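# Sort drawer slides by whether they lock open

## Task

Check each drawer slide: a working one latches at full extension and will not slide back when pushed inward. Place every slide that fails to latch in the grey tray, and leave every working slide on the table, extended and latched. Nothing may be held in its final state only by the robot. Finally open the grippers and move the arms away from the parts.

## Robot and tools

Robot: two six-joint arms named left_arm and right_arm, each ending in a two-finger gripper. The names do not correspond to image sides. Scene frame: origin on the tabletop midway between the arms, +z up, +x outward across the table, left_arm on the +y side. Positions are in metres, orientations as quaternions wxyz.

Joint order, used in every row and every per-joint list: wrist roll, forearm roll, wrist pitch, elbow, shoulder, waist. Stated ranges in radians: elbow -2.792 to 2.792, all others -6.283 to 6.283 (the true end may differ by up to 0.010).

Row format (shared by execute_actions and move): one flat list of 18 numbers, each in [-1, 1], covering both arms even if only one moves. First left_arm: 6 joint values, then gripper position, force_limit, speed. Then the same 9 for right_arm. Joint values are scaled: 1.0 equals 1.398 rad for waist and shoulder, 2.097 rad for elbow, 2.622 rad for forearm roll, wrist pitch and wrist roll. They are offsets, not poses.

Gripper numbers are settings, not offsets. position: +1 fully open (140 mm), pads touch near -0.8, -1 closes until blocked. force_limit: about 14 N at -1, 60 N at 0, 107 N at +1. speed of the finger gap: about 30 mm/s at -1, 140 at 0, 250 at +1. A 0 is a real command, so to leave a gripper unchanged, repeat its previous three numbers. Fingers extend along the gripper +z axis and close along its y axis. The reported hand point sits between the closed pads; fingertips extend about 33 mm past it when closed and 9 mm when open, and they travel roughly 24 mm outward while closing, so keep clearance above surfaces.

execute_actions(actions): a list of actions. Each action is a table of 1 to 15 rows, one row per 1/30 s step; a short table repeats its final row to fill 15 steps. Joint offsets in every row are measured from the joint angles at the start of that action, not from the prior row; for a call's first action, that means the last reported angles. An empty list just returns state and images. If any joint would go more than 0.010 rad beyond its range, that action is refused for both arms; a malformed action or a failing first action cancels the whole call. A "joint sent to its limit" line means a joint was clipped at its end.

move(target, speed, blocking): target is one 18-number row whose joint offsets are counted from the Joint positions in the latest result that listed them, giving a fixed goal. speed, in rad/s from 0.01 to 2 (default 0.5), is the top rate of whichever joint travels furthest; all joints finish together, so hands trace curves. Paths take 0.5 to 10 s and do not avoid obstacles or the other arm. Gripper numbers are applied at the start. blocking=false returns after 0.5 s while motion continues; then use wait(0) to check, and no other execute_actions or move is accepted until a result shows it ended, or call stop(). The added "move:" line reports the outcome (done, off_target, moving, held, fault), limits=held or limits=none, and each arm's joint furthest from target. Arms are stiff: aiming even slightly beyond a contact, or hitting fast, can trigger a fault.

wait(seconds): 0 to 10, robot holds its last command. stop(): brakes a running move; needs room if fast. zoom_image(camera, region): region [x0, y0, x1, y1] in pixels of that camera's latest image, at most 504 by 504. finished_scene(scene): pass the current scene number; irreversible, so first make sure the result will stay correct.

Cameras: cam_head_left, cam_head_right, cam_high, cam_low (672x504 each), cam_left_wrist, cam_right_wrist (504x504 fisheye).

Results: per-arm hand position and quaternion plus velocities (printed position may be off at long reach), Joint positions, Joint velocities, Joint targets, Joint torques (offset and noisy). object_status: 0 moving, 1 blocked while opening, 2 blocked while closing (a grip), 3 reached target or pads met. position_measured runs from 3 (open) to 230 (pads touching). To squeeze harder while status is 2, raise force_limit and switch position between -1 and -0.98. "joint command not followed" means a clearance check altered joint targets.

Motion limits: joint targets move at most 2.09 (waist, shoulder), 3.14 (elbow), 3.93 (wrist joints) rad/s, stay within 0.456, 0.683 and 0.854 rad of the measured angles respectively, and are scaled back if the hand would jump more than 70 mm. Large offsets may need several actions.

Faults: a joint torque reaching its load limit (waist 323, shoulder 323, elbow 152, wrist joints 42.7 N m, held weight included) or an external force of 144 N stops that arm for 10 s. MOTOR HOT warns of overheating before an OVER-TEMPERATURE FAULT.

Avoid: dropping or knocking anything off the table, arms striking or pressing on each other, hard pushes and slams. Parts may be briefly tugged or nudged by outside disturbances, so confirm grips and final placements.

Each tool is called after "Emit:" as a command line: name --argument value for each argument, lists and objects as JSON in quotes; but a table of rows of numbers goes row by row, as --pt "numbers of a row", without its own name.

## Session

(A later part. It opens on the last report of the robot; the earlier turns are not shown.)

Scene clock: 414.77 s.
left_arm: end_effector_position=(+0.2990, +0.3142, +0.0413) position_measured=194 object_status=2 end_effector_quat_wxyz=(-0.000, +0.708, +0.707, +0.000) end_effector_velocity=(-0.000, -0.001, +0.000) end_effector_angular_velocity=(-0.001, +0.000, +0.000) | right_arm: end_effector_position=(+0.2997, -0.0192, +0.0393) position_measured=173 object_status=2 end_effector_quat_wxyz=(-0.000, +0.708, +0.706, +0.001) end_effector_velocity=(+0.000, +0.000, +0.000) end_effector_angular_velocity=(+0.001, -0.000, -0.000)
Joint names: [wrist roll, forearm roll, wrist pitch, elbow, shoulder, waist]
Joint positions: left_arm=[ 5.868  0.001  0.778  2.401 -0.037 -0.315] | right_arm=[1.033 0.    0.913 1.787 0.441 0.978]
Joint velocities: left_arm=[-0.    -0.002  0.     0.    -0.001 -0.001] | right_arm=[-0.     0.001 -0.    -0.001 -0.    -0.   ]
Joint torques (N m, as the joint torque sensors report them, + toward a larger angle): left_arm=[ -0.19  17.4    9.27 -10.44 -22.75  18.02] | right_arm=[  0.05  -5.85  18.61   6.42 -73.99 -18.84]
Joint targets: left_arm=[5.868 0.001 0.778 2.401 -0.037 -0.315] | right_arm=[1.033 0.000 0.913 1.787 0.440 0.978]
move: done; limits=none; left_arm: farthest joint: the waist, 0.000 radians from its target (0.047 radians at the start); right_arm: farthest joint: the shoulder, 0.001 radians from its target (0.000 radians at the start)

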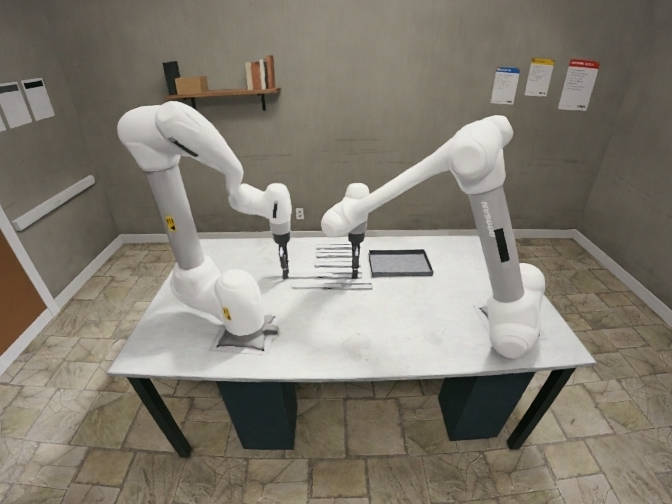

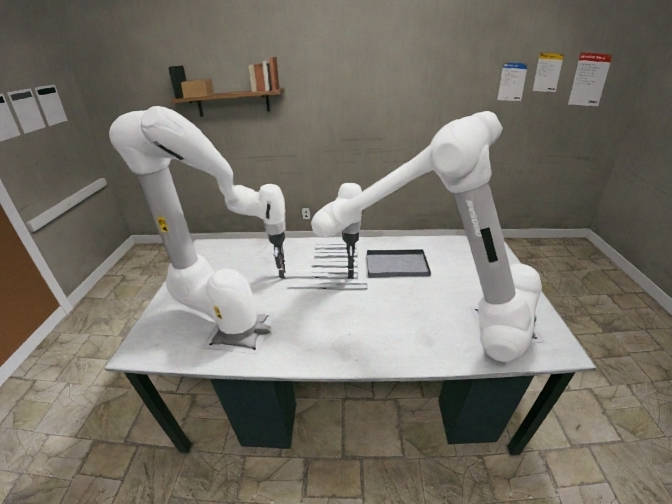

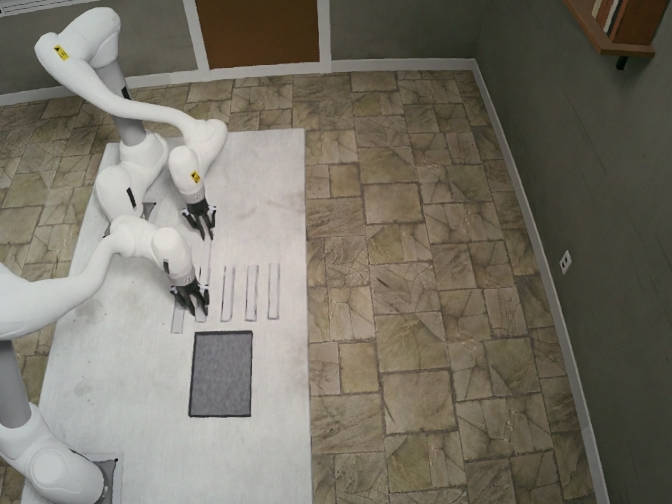

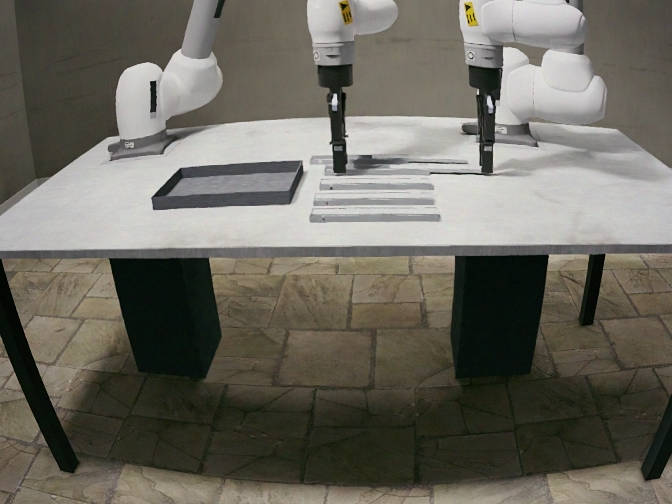

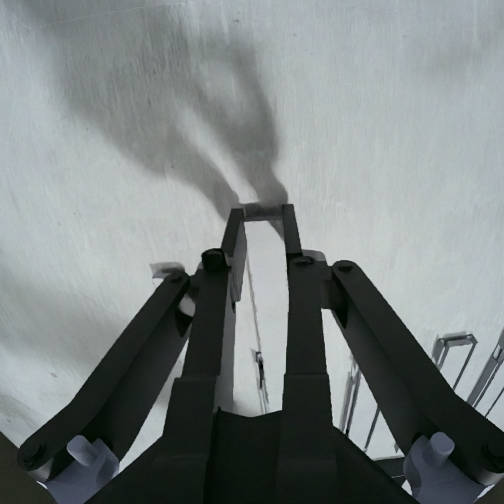

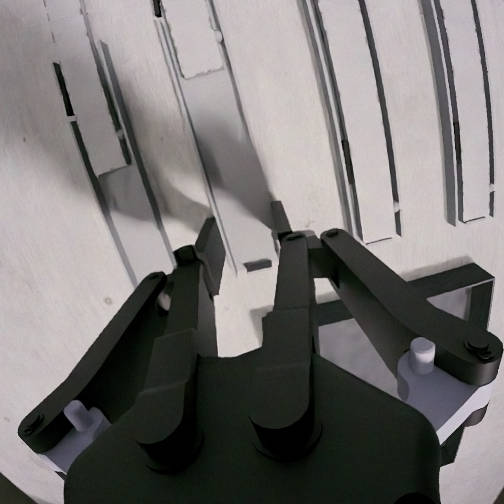

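Stop reached. Push back 15 mm.

Emit:
move --target '[-0.0135,0,0,-0.0038,0.0064,-0.0254,-1,-0.4,0,0,0,0,0,0,0,-1,-0.4,0]' --speed 0.03

Scene clock: 421.97 s.
left_arm: end_effector_position=(+0.2990, +0.2997, +0.0411) position_measured=194 object_status=2 end_effector_quat_wxyz=(-0.001, +0.708, +0.707, +0.000) end_effector_velocity=(+0.000, -0.001, +0.000) end_effector_angular_velocity=(-0.001, -0.000, -0.000) | right_arm: end_effector_position=(+0.2996, -0.0192, +0.0393) position_measured=173 object_status=2 end_effector_quat_wxyz=(-0.000, +0.708, +0.706, +0.000) end_effector_velocity=(+0.001, -0.000, -0.001) end_effector_angular_velocity=(+0.000, -0.001, -0.002)
Joint names: [wrist roll, forearm roll, wrist pitch, elbow, shoulder, waist]
Joint positions: left_arm=[ 5.833  0.001  0.778  2.393 -0.028 -0.35 ] | right_arm=[1.033 0.    0.913 1.787 0.441 0.978]
Joint velocities: left_arm=[ 0.    -0.001 -0.    -0.001  0.    -0.001] | right_arm=[ 0.    -0.    -0.002  0.     0.001 -0.001]
Joint torques (N m, as the joint torque sensors report them, + toward a larger angle): left_arm=[  0.09 -11.39  -9.57 -54.27 -31.93 -29.67] | right_arm=[  0.13  10.49 -15.06 -43.39 -54.19  18.76]
Joint targets: left_arm=[5.833 0.001 0.778 2.393 -0.028 -0.350] | right_arm=[1.033 0.000 0.913 1.787 0.441 0.978]
move: done; limits=none; left_arm: farthest joint: the waist, 0.000 radians from its target (0.036 radians at the start); right_arm: farthest joint: the waist, 0.000 radians from its target (0.000 radians at the start)

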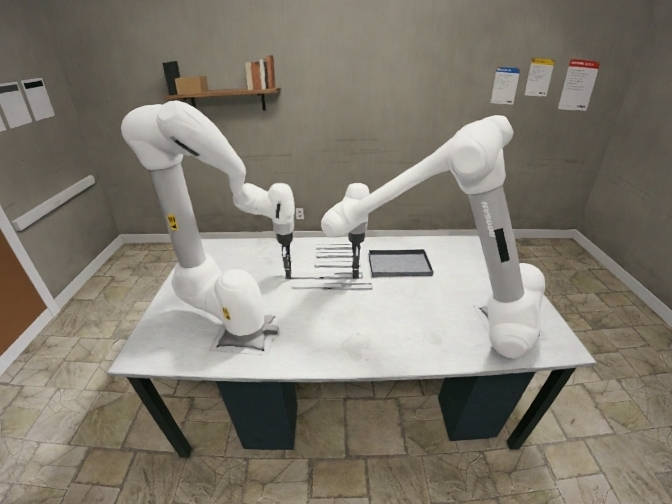

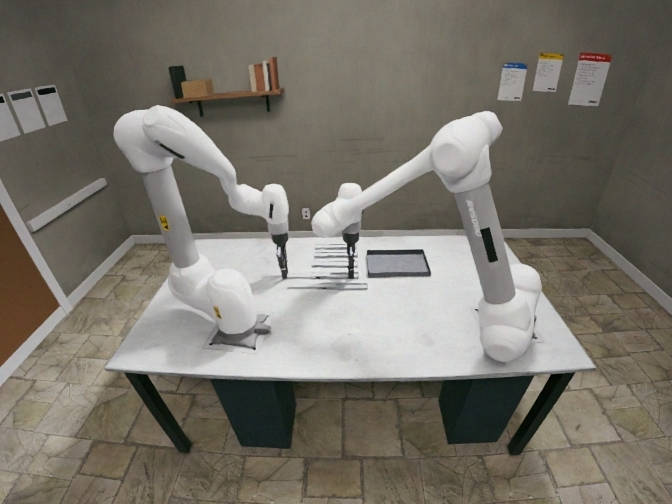

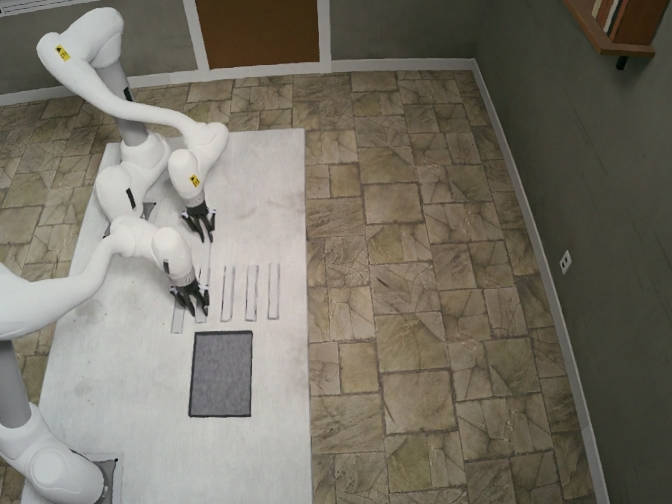

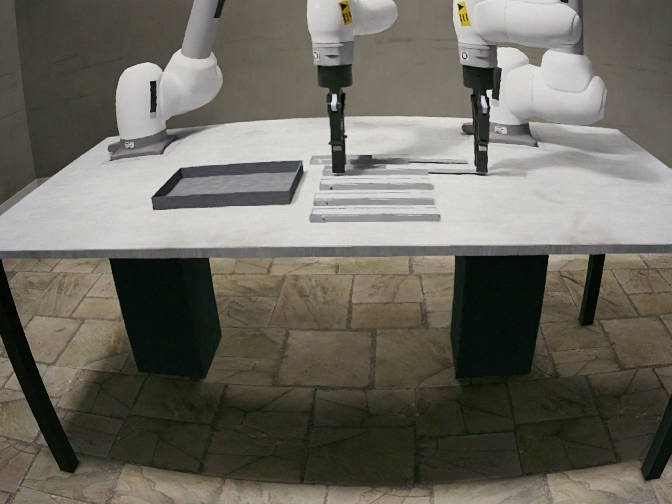

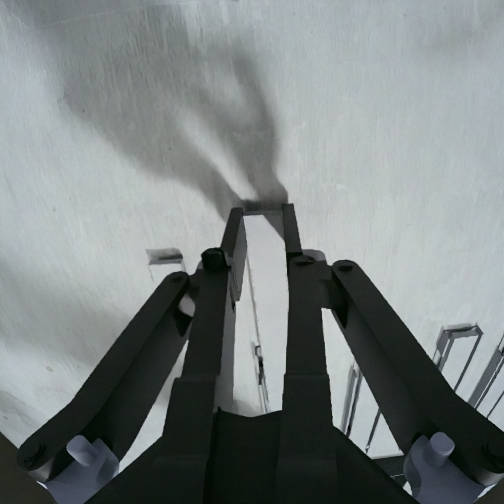

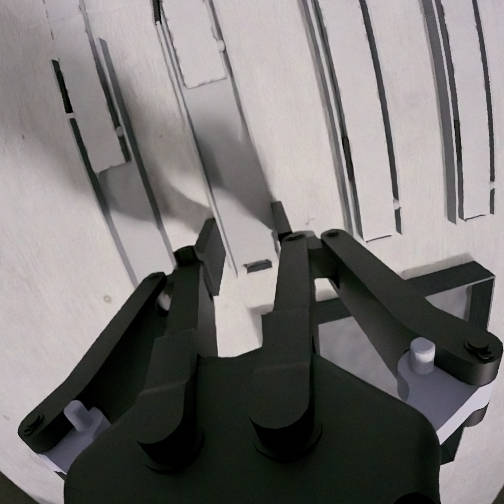

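Emit:
execute_actions --actions '[[[0,0,0,0,0,0,-0.25,-0.4,0,0,0,0,0,0,0,-0.03,-0.4,0]]]'

Emit:
move --target '[0,0,0.031,-0.015,-0.035,0,-0.25,-0.4,0,0,0,0.026,-0.014,-0.0266,0,-0.03,-0.4,0]' --speed 0.2

Scene clock: 434.93 s.
left_arm: end_effector_position=(+0.2990, +0.2996, +0.0411) position_measured=160 object_status=3 end_effector_quat_wxyz=(-0.000, +0.708, +0.707, +0.000) end_effector_velocity=(+0.000, +0.000, +0.000) end_effector_angular_velocity=(-0.001, -0.001, +0.002) | right_arm: end_effector_position=(+0.2996, -0.0192, +0.0393) position_measured=132 object_status=3 end_effector_quat_wxyz=(-0.000, +0.708, +0.706, +0.000) end_effector_velocity=(-0.001, -0.001, -0.001) end_effector_angular_velocity=(-0.002, +0.001, +0.000)
Joint names: [wrist roll, forearm roll, wrist pitch, elbow, shoulder, waist]
Joint positions: left_arm=[ 5.833  0.001  0.778  2.393 -0.028 -0.35 ] | right_arm=[1.033 0.    0.913 1.787 0.441 0.978]
Joint velocities: left_arm=[ 0.    -0.001 -0.     0.    -0.001  0.002] | right_arm=[-0.     0.     0.     0.002  0.     0.   ]
Joint torques (N m, as the joint torque sensors report them, + toward a larger angle): left_arm=[ -0.07   3.18   0.06 -29.47 -25.9   -8.52] | right_arm=[ -0.16   3.44  -0.28 -34.46 -84.89   2.43]
Joint targets: left_arm=[5.833 0.001 0.778 2.393 -0.028 -0.350] | right_arm=[1.033 0.000 0.913 1.787 0.441 0.978]

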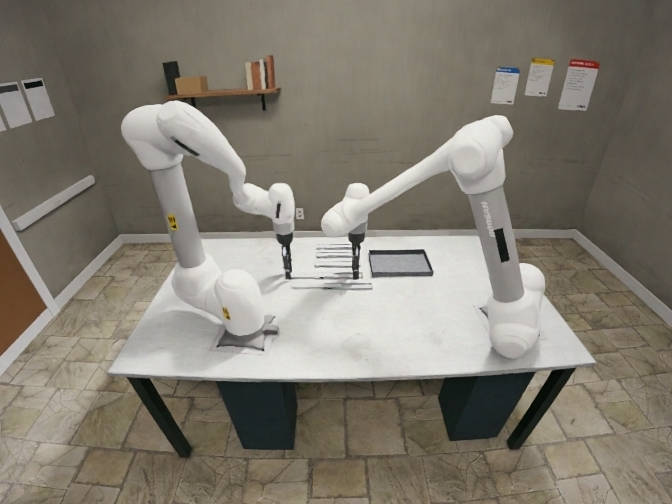

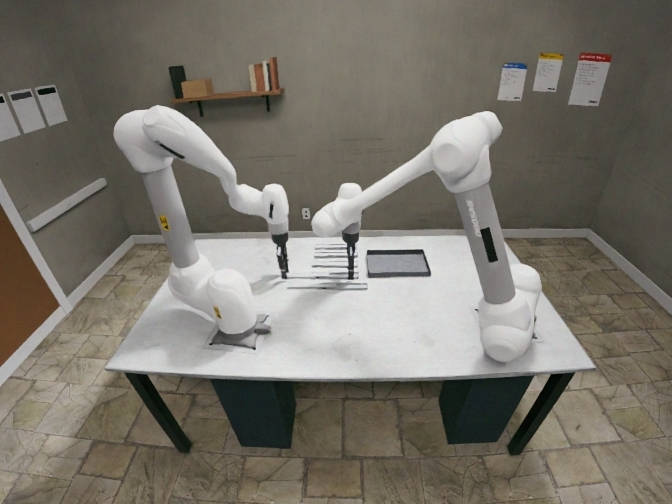

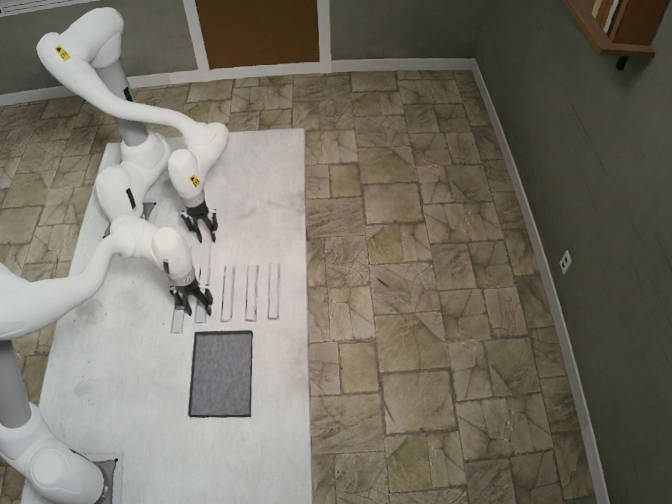

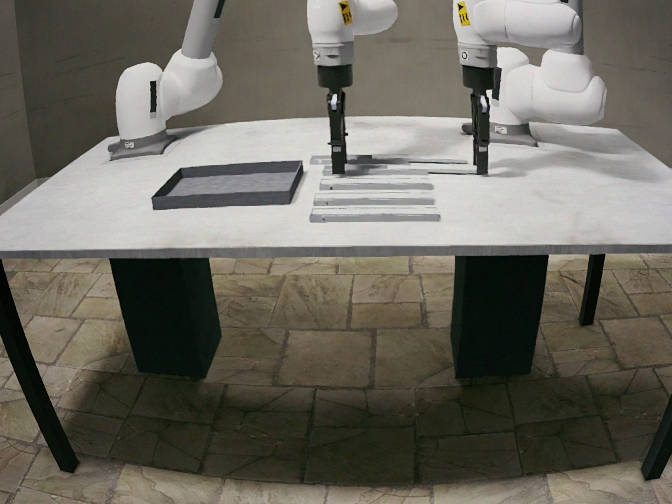

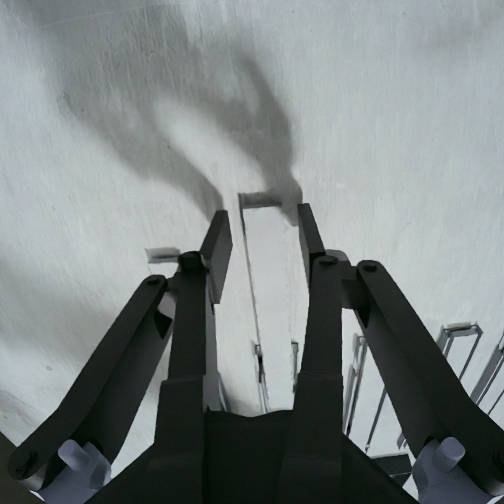

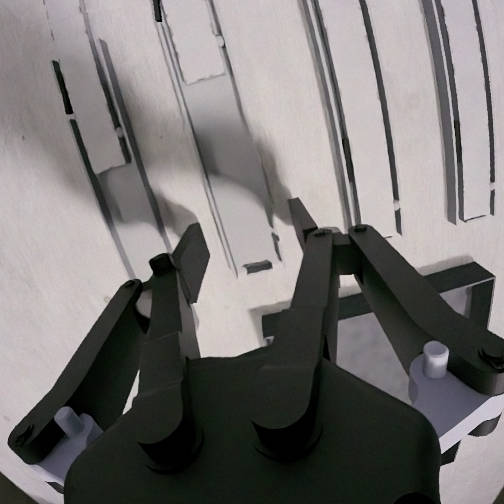

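Scene clock: 435.73 s.
left_arm: end_effector_position=(+0.2991, +0.2996, +0.0722) position_measured=160 object_status=3 end_effector_quat_wxyz=(-0.001, +0.708, +0.707, +0.000) end_effector_velocity=(-0.001, +0.001, -0.001) end_effector_angular_velocity=(+0.001, +0.002, +0.001) | right_arm: end_effector_position=(+0.2997, -0.0191, +0.0789) position_measured=132 object_status=3 end_effector_quat_wxyz=(-0.000, +0.708, +0.706, -0.000) end_effector_velocity=(+0.000, +0.000, +0.001) end_effector_angular_velocity=(+0.001, -0.001, +0.001)
Joint names: [wrist roll, forearm roll, wrist pitch, elbow, shoulder, waist]
Joint positions: left_arm=[ 5.833  0.001  0.859  2.361 -0.077 -0.35 ] | right_arm=[1.033 0.    0.981 1.758 0.403 0.978]
Joint velocities: left_arm=[ 0.    -0.     0.001  0.001  0.     0.001] | right_arm=[-0.    -0.     0.    -0.001 -0.001  0.   ]
Joint torques (N m, as the joint torque sensors report them, + toward a larger angle): left_arm=[  0.02   3.27   0.23 -31.9  -23.69  -5.63] | right_arm=[ -0.04   3.67  -0.43 -35.85 -81.18   2.92]
Joint targets: left_arm=[5.833 0.001 0.859 2.361 -0.077 -0.350] | right_arm=[1.033 0.000 0.981 1.758 0.403 0.978]
move: done; limits=none; left_arm: farthest joint: the waist, 0.000 radians from its target (0.000 radians at the start); right_arm: farthest joint: the waist, 0.000 radians from its target (0.000 radians at the start)

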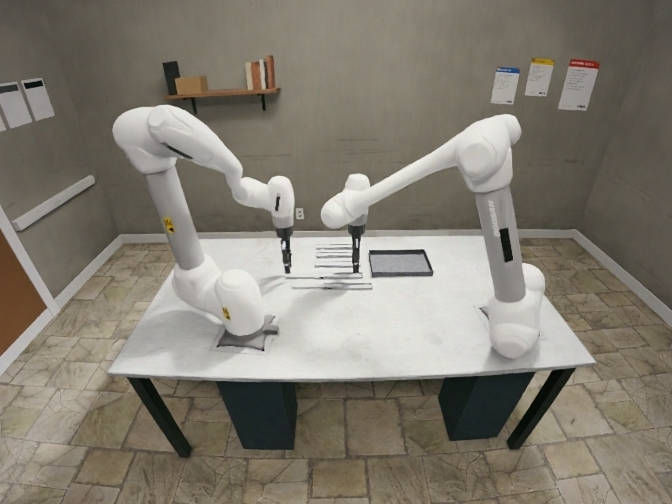

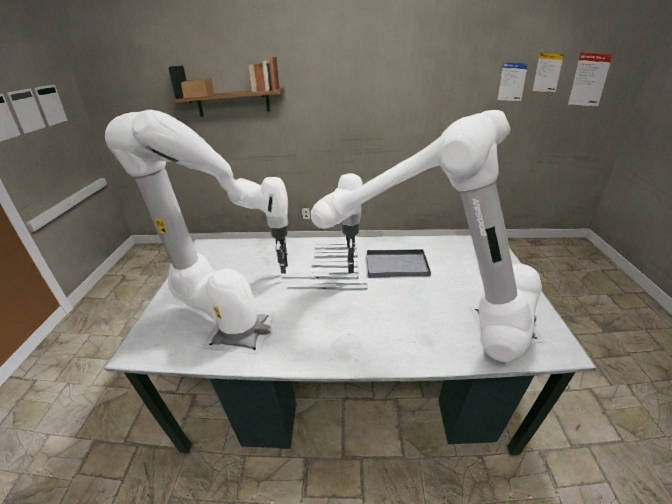

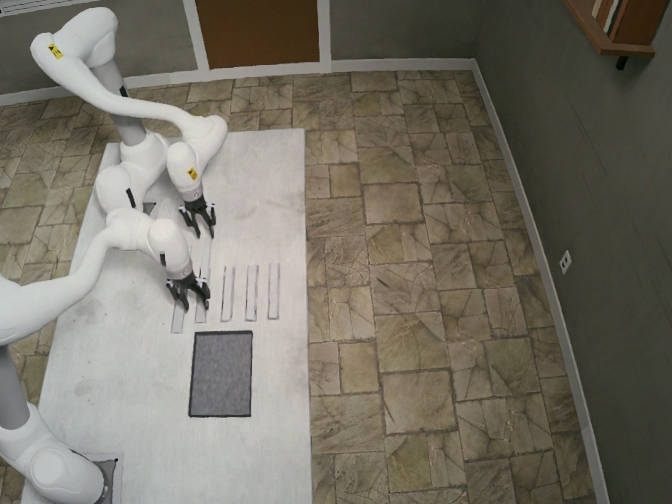

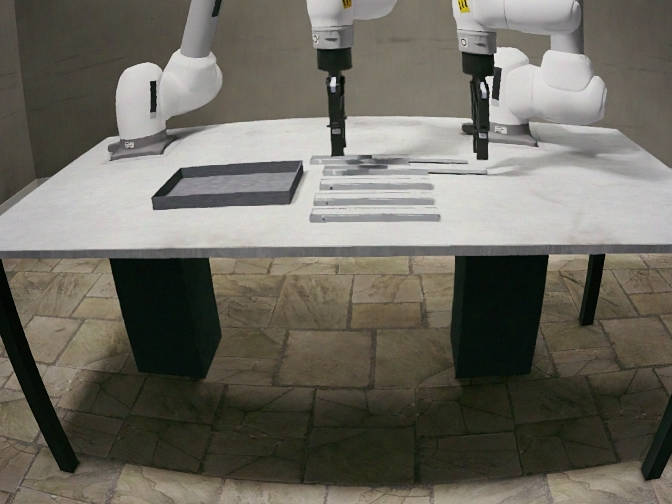

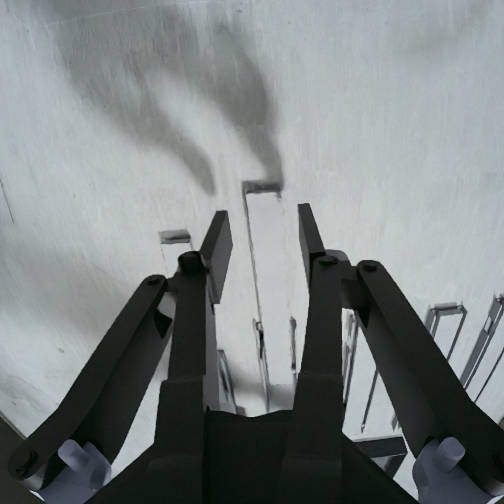

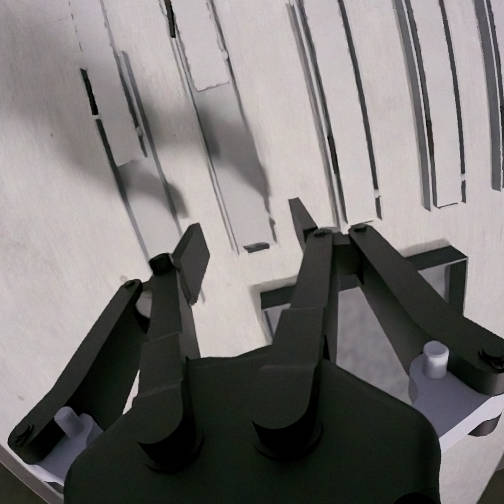

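Emit:
move --target '[-0.0755,0,0.0055,-0.1086,0.1516,-0.1416,-1,-0.4,0,-0.0334,0,0.0113,-0.0396,0.0379,-0.0622,-0.03,-0.4,0]' --speed 0.25

Scene clock: 452.93 s.
left_arm: end_effector_position=(+0.3757, +0.1500, +0.0752) position_measured=232 object_status=3 end_effector_quat_wxyz=(-0.000, +0.708, +0.707, +0.001) end_effector_velocity=(+0.001, -0.001, +0.000) end_effector_angular_velocity=(-0.000, -0.002, -0.003) | right_arm: end_effector_position=(+0.3757, -0.0188, +0.0793) position_measured=132 object_status=3 end_effector_quat_wxyz=(-0.000, +0.708, +0.706, -0.000) end_effector_velocity=(-0.001, +0.001, +0.001) end_effector_angular_velocity=(+0.001, +0.000, +0.002)
Joint names: [wrist roll, forearm roll, wrist pitch, elbow, shoulder, waist]
Joint positions: left_arm=[ 5.635  0.001  0.873  2.134  0.135 -0.548] | right_arm=[0.945 0.    1.01  1.675 0.456 0.891]
Joint velocities: left_arm=[-0.     0.001 -0.002 -0.001  0.001 -0.002] | right_arm=[-0.001  0.001  0.    -0.    -0.     0.001]
Joint torques (N m, as the joint torque sensors report them, + toward a larger angle): left_arm=[  0.01   3.37   0.04 -33.   -44.52  -5.5 ] | right_arm=[ -0.13   3.8   -0.31 -36.26 -86.86   2.93]
Joint targets: left_arm=[5.635 0.001 0.873 2.134 0.135 -0.548] | right_arm=[0.945 0.000 1.010 1.675 0.456 0.891]
move: done; limits=none; left_arm: farthest joint: the waist, 0.000 radians from its target (0.198 radians at the start); right_arm: farthest joint: the waist, 0.000 radians from its target (0.087 radians at the start)

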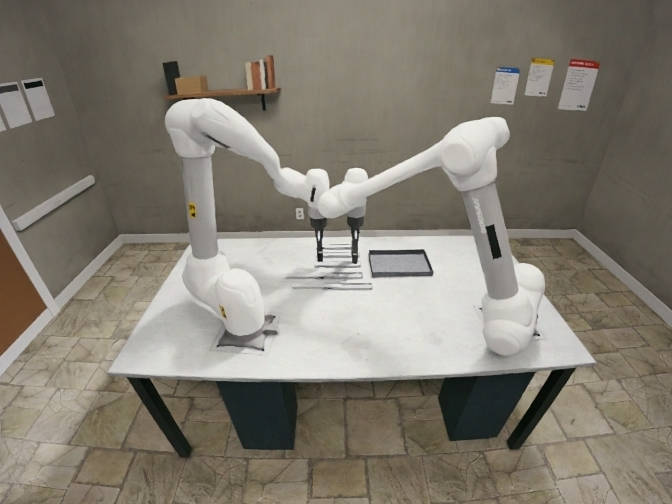

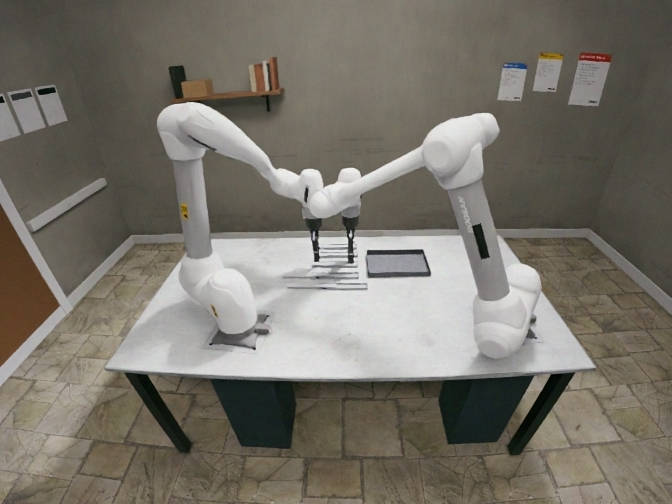

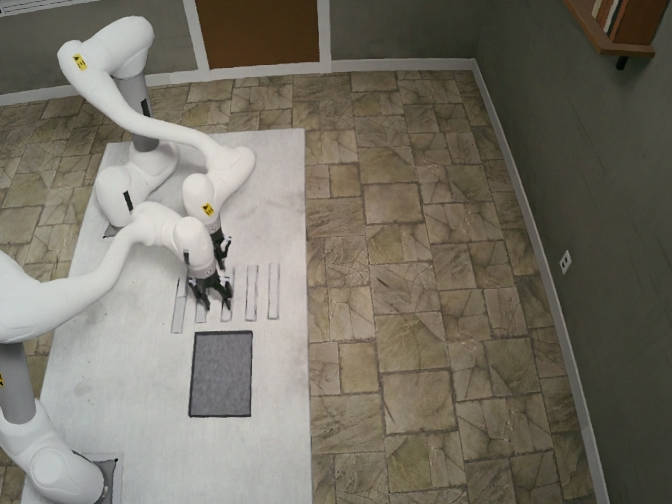

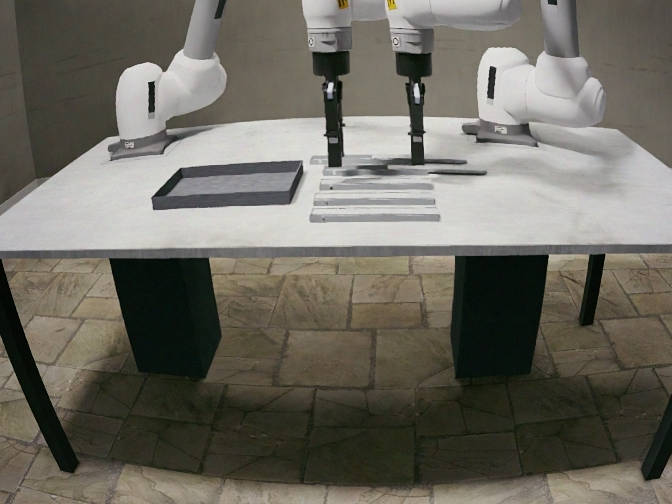

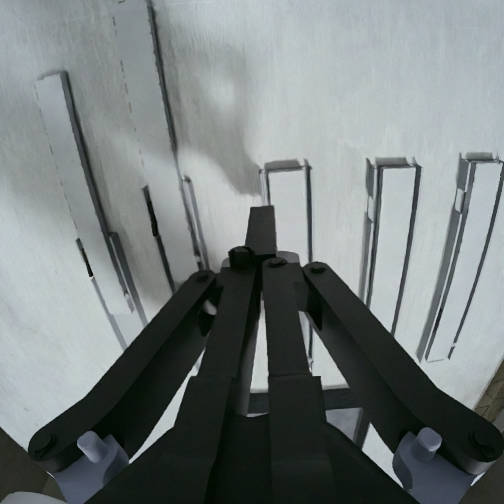

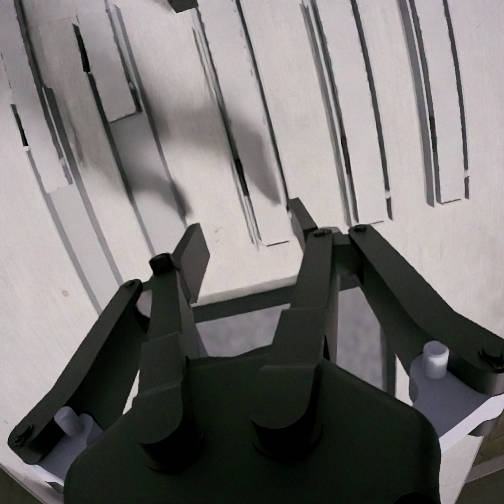

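Emit:
move --target '[0.0079,0,0.0018,-0.0126,0.0156,0.0149,-1,-0.4,0,-0.0069,0,0.0029,-0.0098,0.0094,-0.013,-0.03,-0.4,0]' --speed 0.2

Scene clock: 468.10 s.
left_arm: end_effector_position=(+0.3936, +0.1501, +0.0752) position_measured=232 object_status=3 end_effector_quat_wxyz=(-0.000, +0.708, +0.707, +0.001) end_effector_velocity=(+0.000, +0.000, -0.000) end_effector_angular_velocity=(-0.001, -0.000, +0.001) | right_arm: end_effector_position=(+0.3926, -0.0189, +0.0792) position_measured=132 object_status=3 end_effector_quat_wxyz=(-0.000, +0.708, +0.706, -0.000) end_effector_velocity=(+0.000, -0.001, -0.001) end_effector_angular_velocity=(-0.001, +0.000, -0.001)
Joint names: [wrist roll, forearm roll, wrist pitch, elbow, shoulder, waist]
Joint positions: left_arm=[ 5.656  0.001  0.878  2.107  0.157 -0.527] | right_arm=[0.927 0.    1.018 1.654 0.47  0.873]
Joint velocities: left_arm=[ 0.    -0.001 -0.001  0.    -0.     0.001] | right_arm=[ 0.    -0.    -0.     0.001  0.    -0.001]
Joint torques (N m, as the joint torque sensors report them, + toward a larger angle): left_arm=[ -0.12   3.36  -0.02 -32.68 -47.87  -4.81] | right_arm=[ -0.13   3.63  -0.45 -36.47 -88.4    3.62]
Joint targets: left_arm=[5.656 0.001 0.878 2.107 0.157 -0.527] | right_arm=[0.927 0.000 1.018 1.654 0.470 0.873]
move: done; limits=none; left_arm: farthest joint: the waist, 0.000 radians from its target (0.021 radians at the start); right_arm: farthest joint: the waist, 0.000 radians from its target (0.018 radians at the start)

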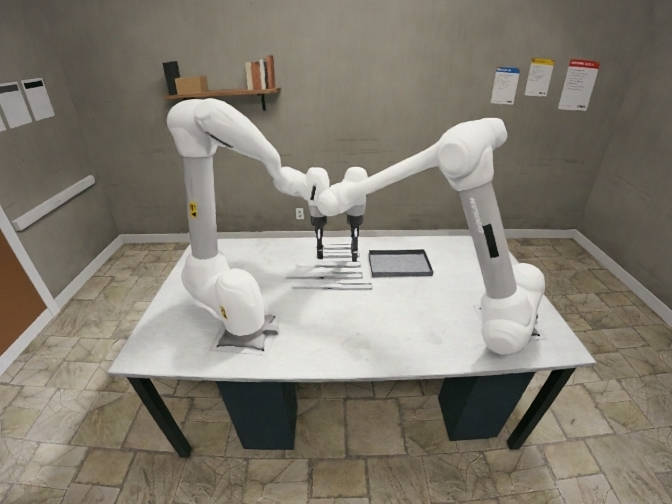

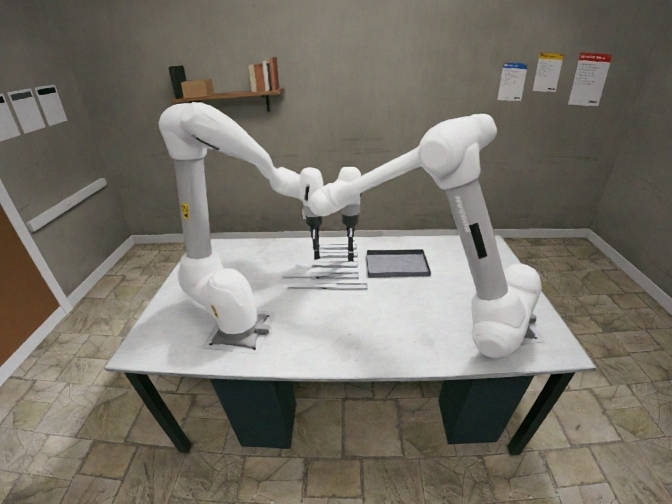

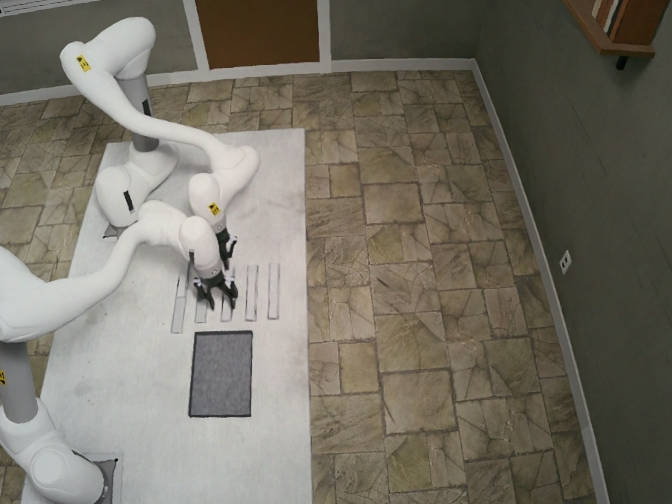

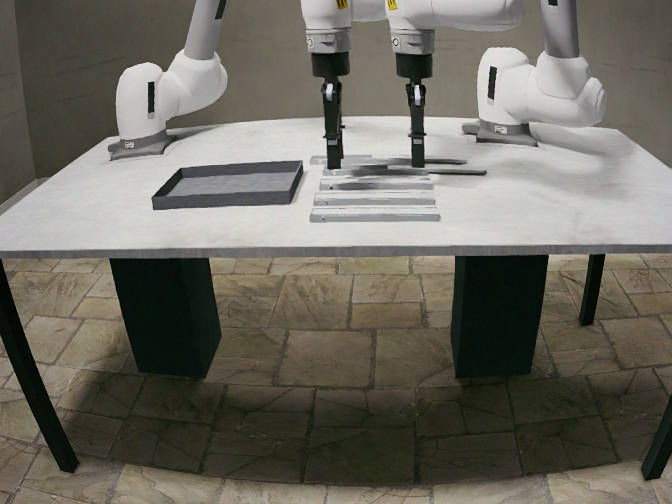

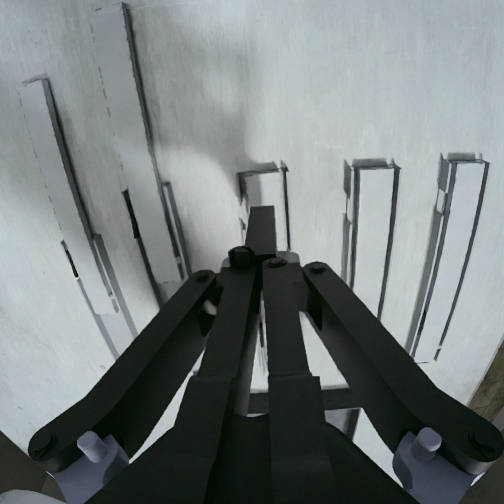

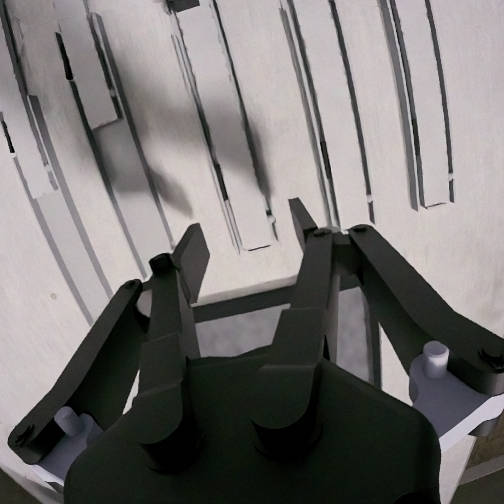

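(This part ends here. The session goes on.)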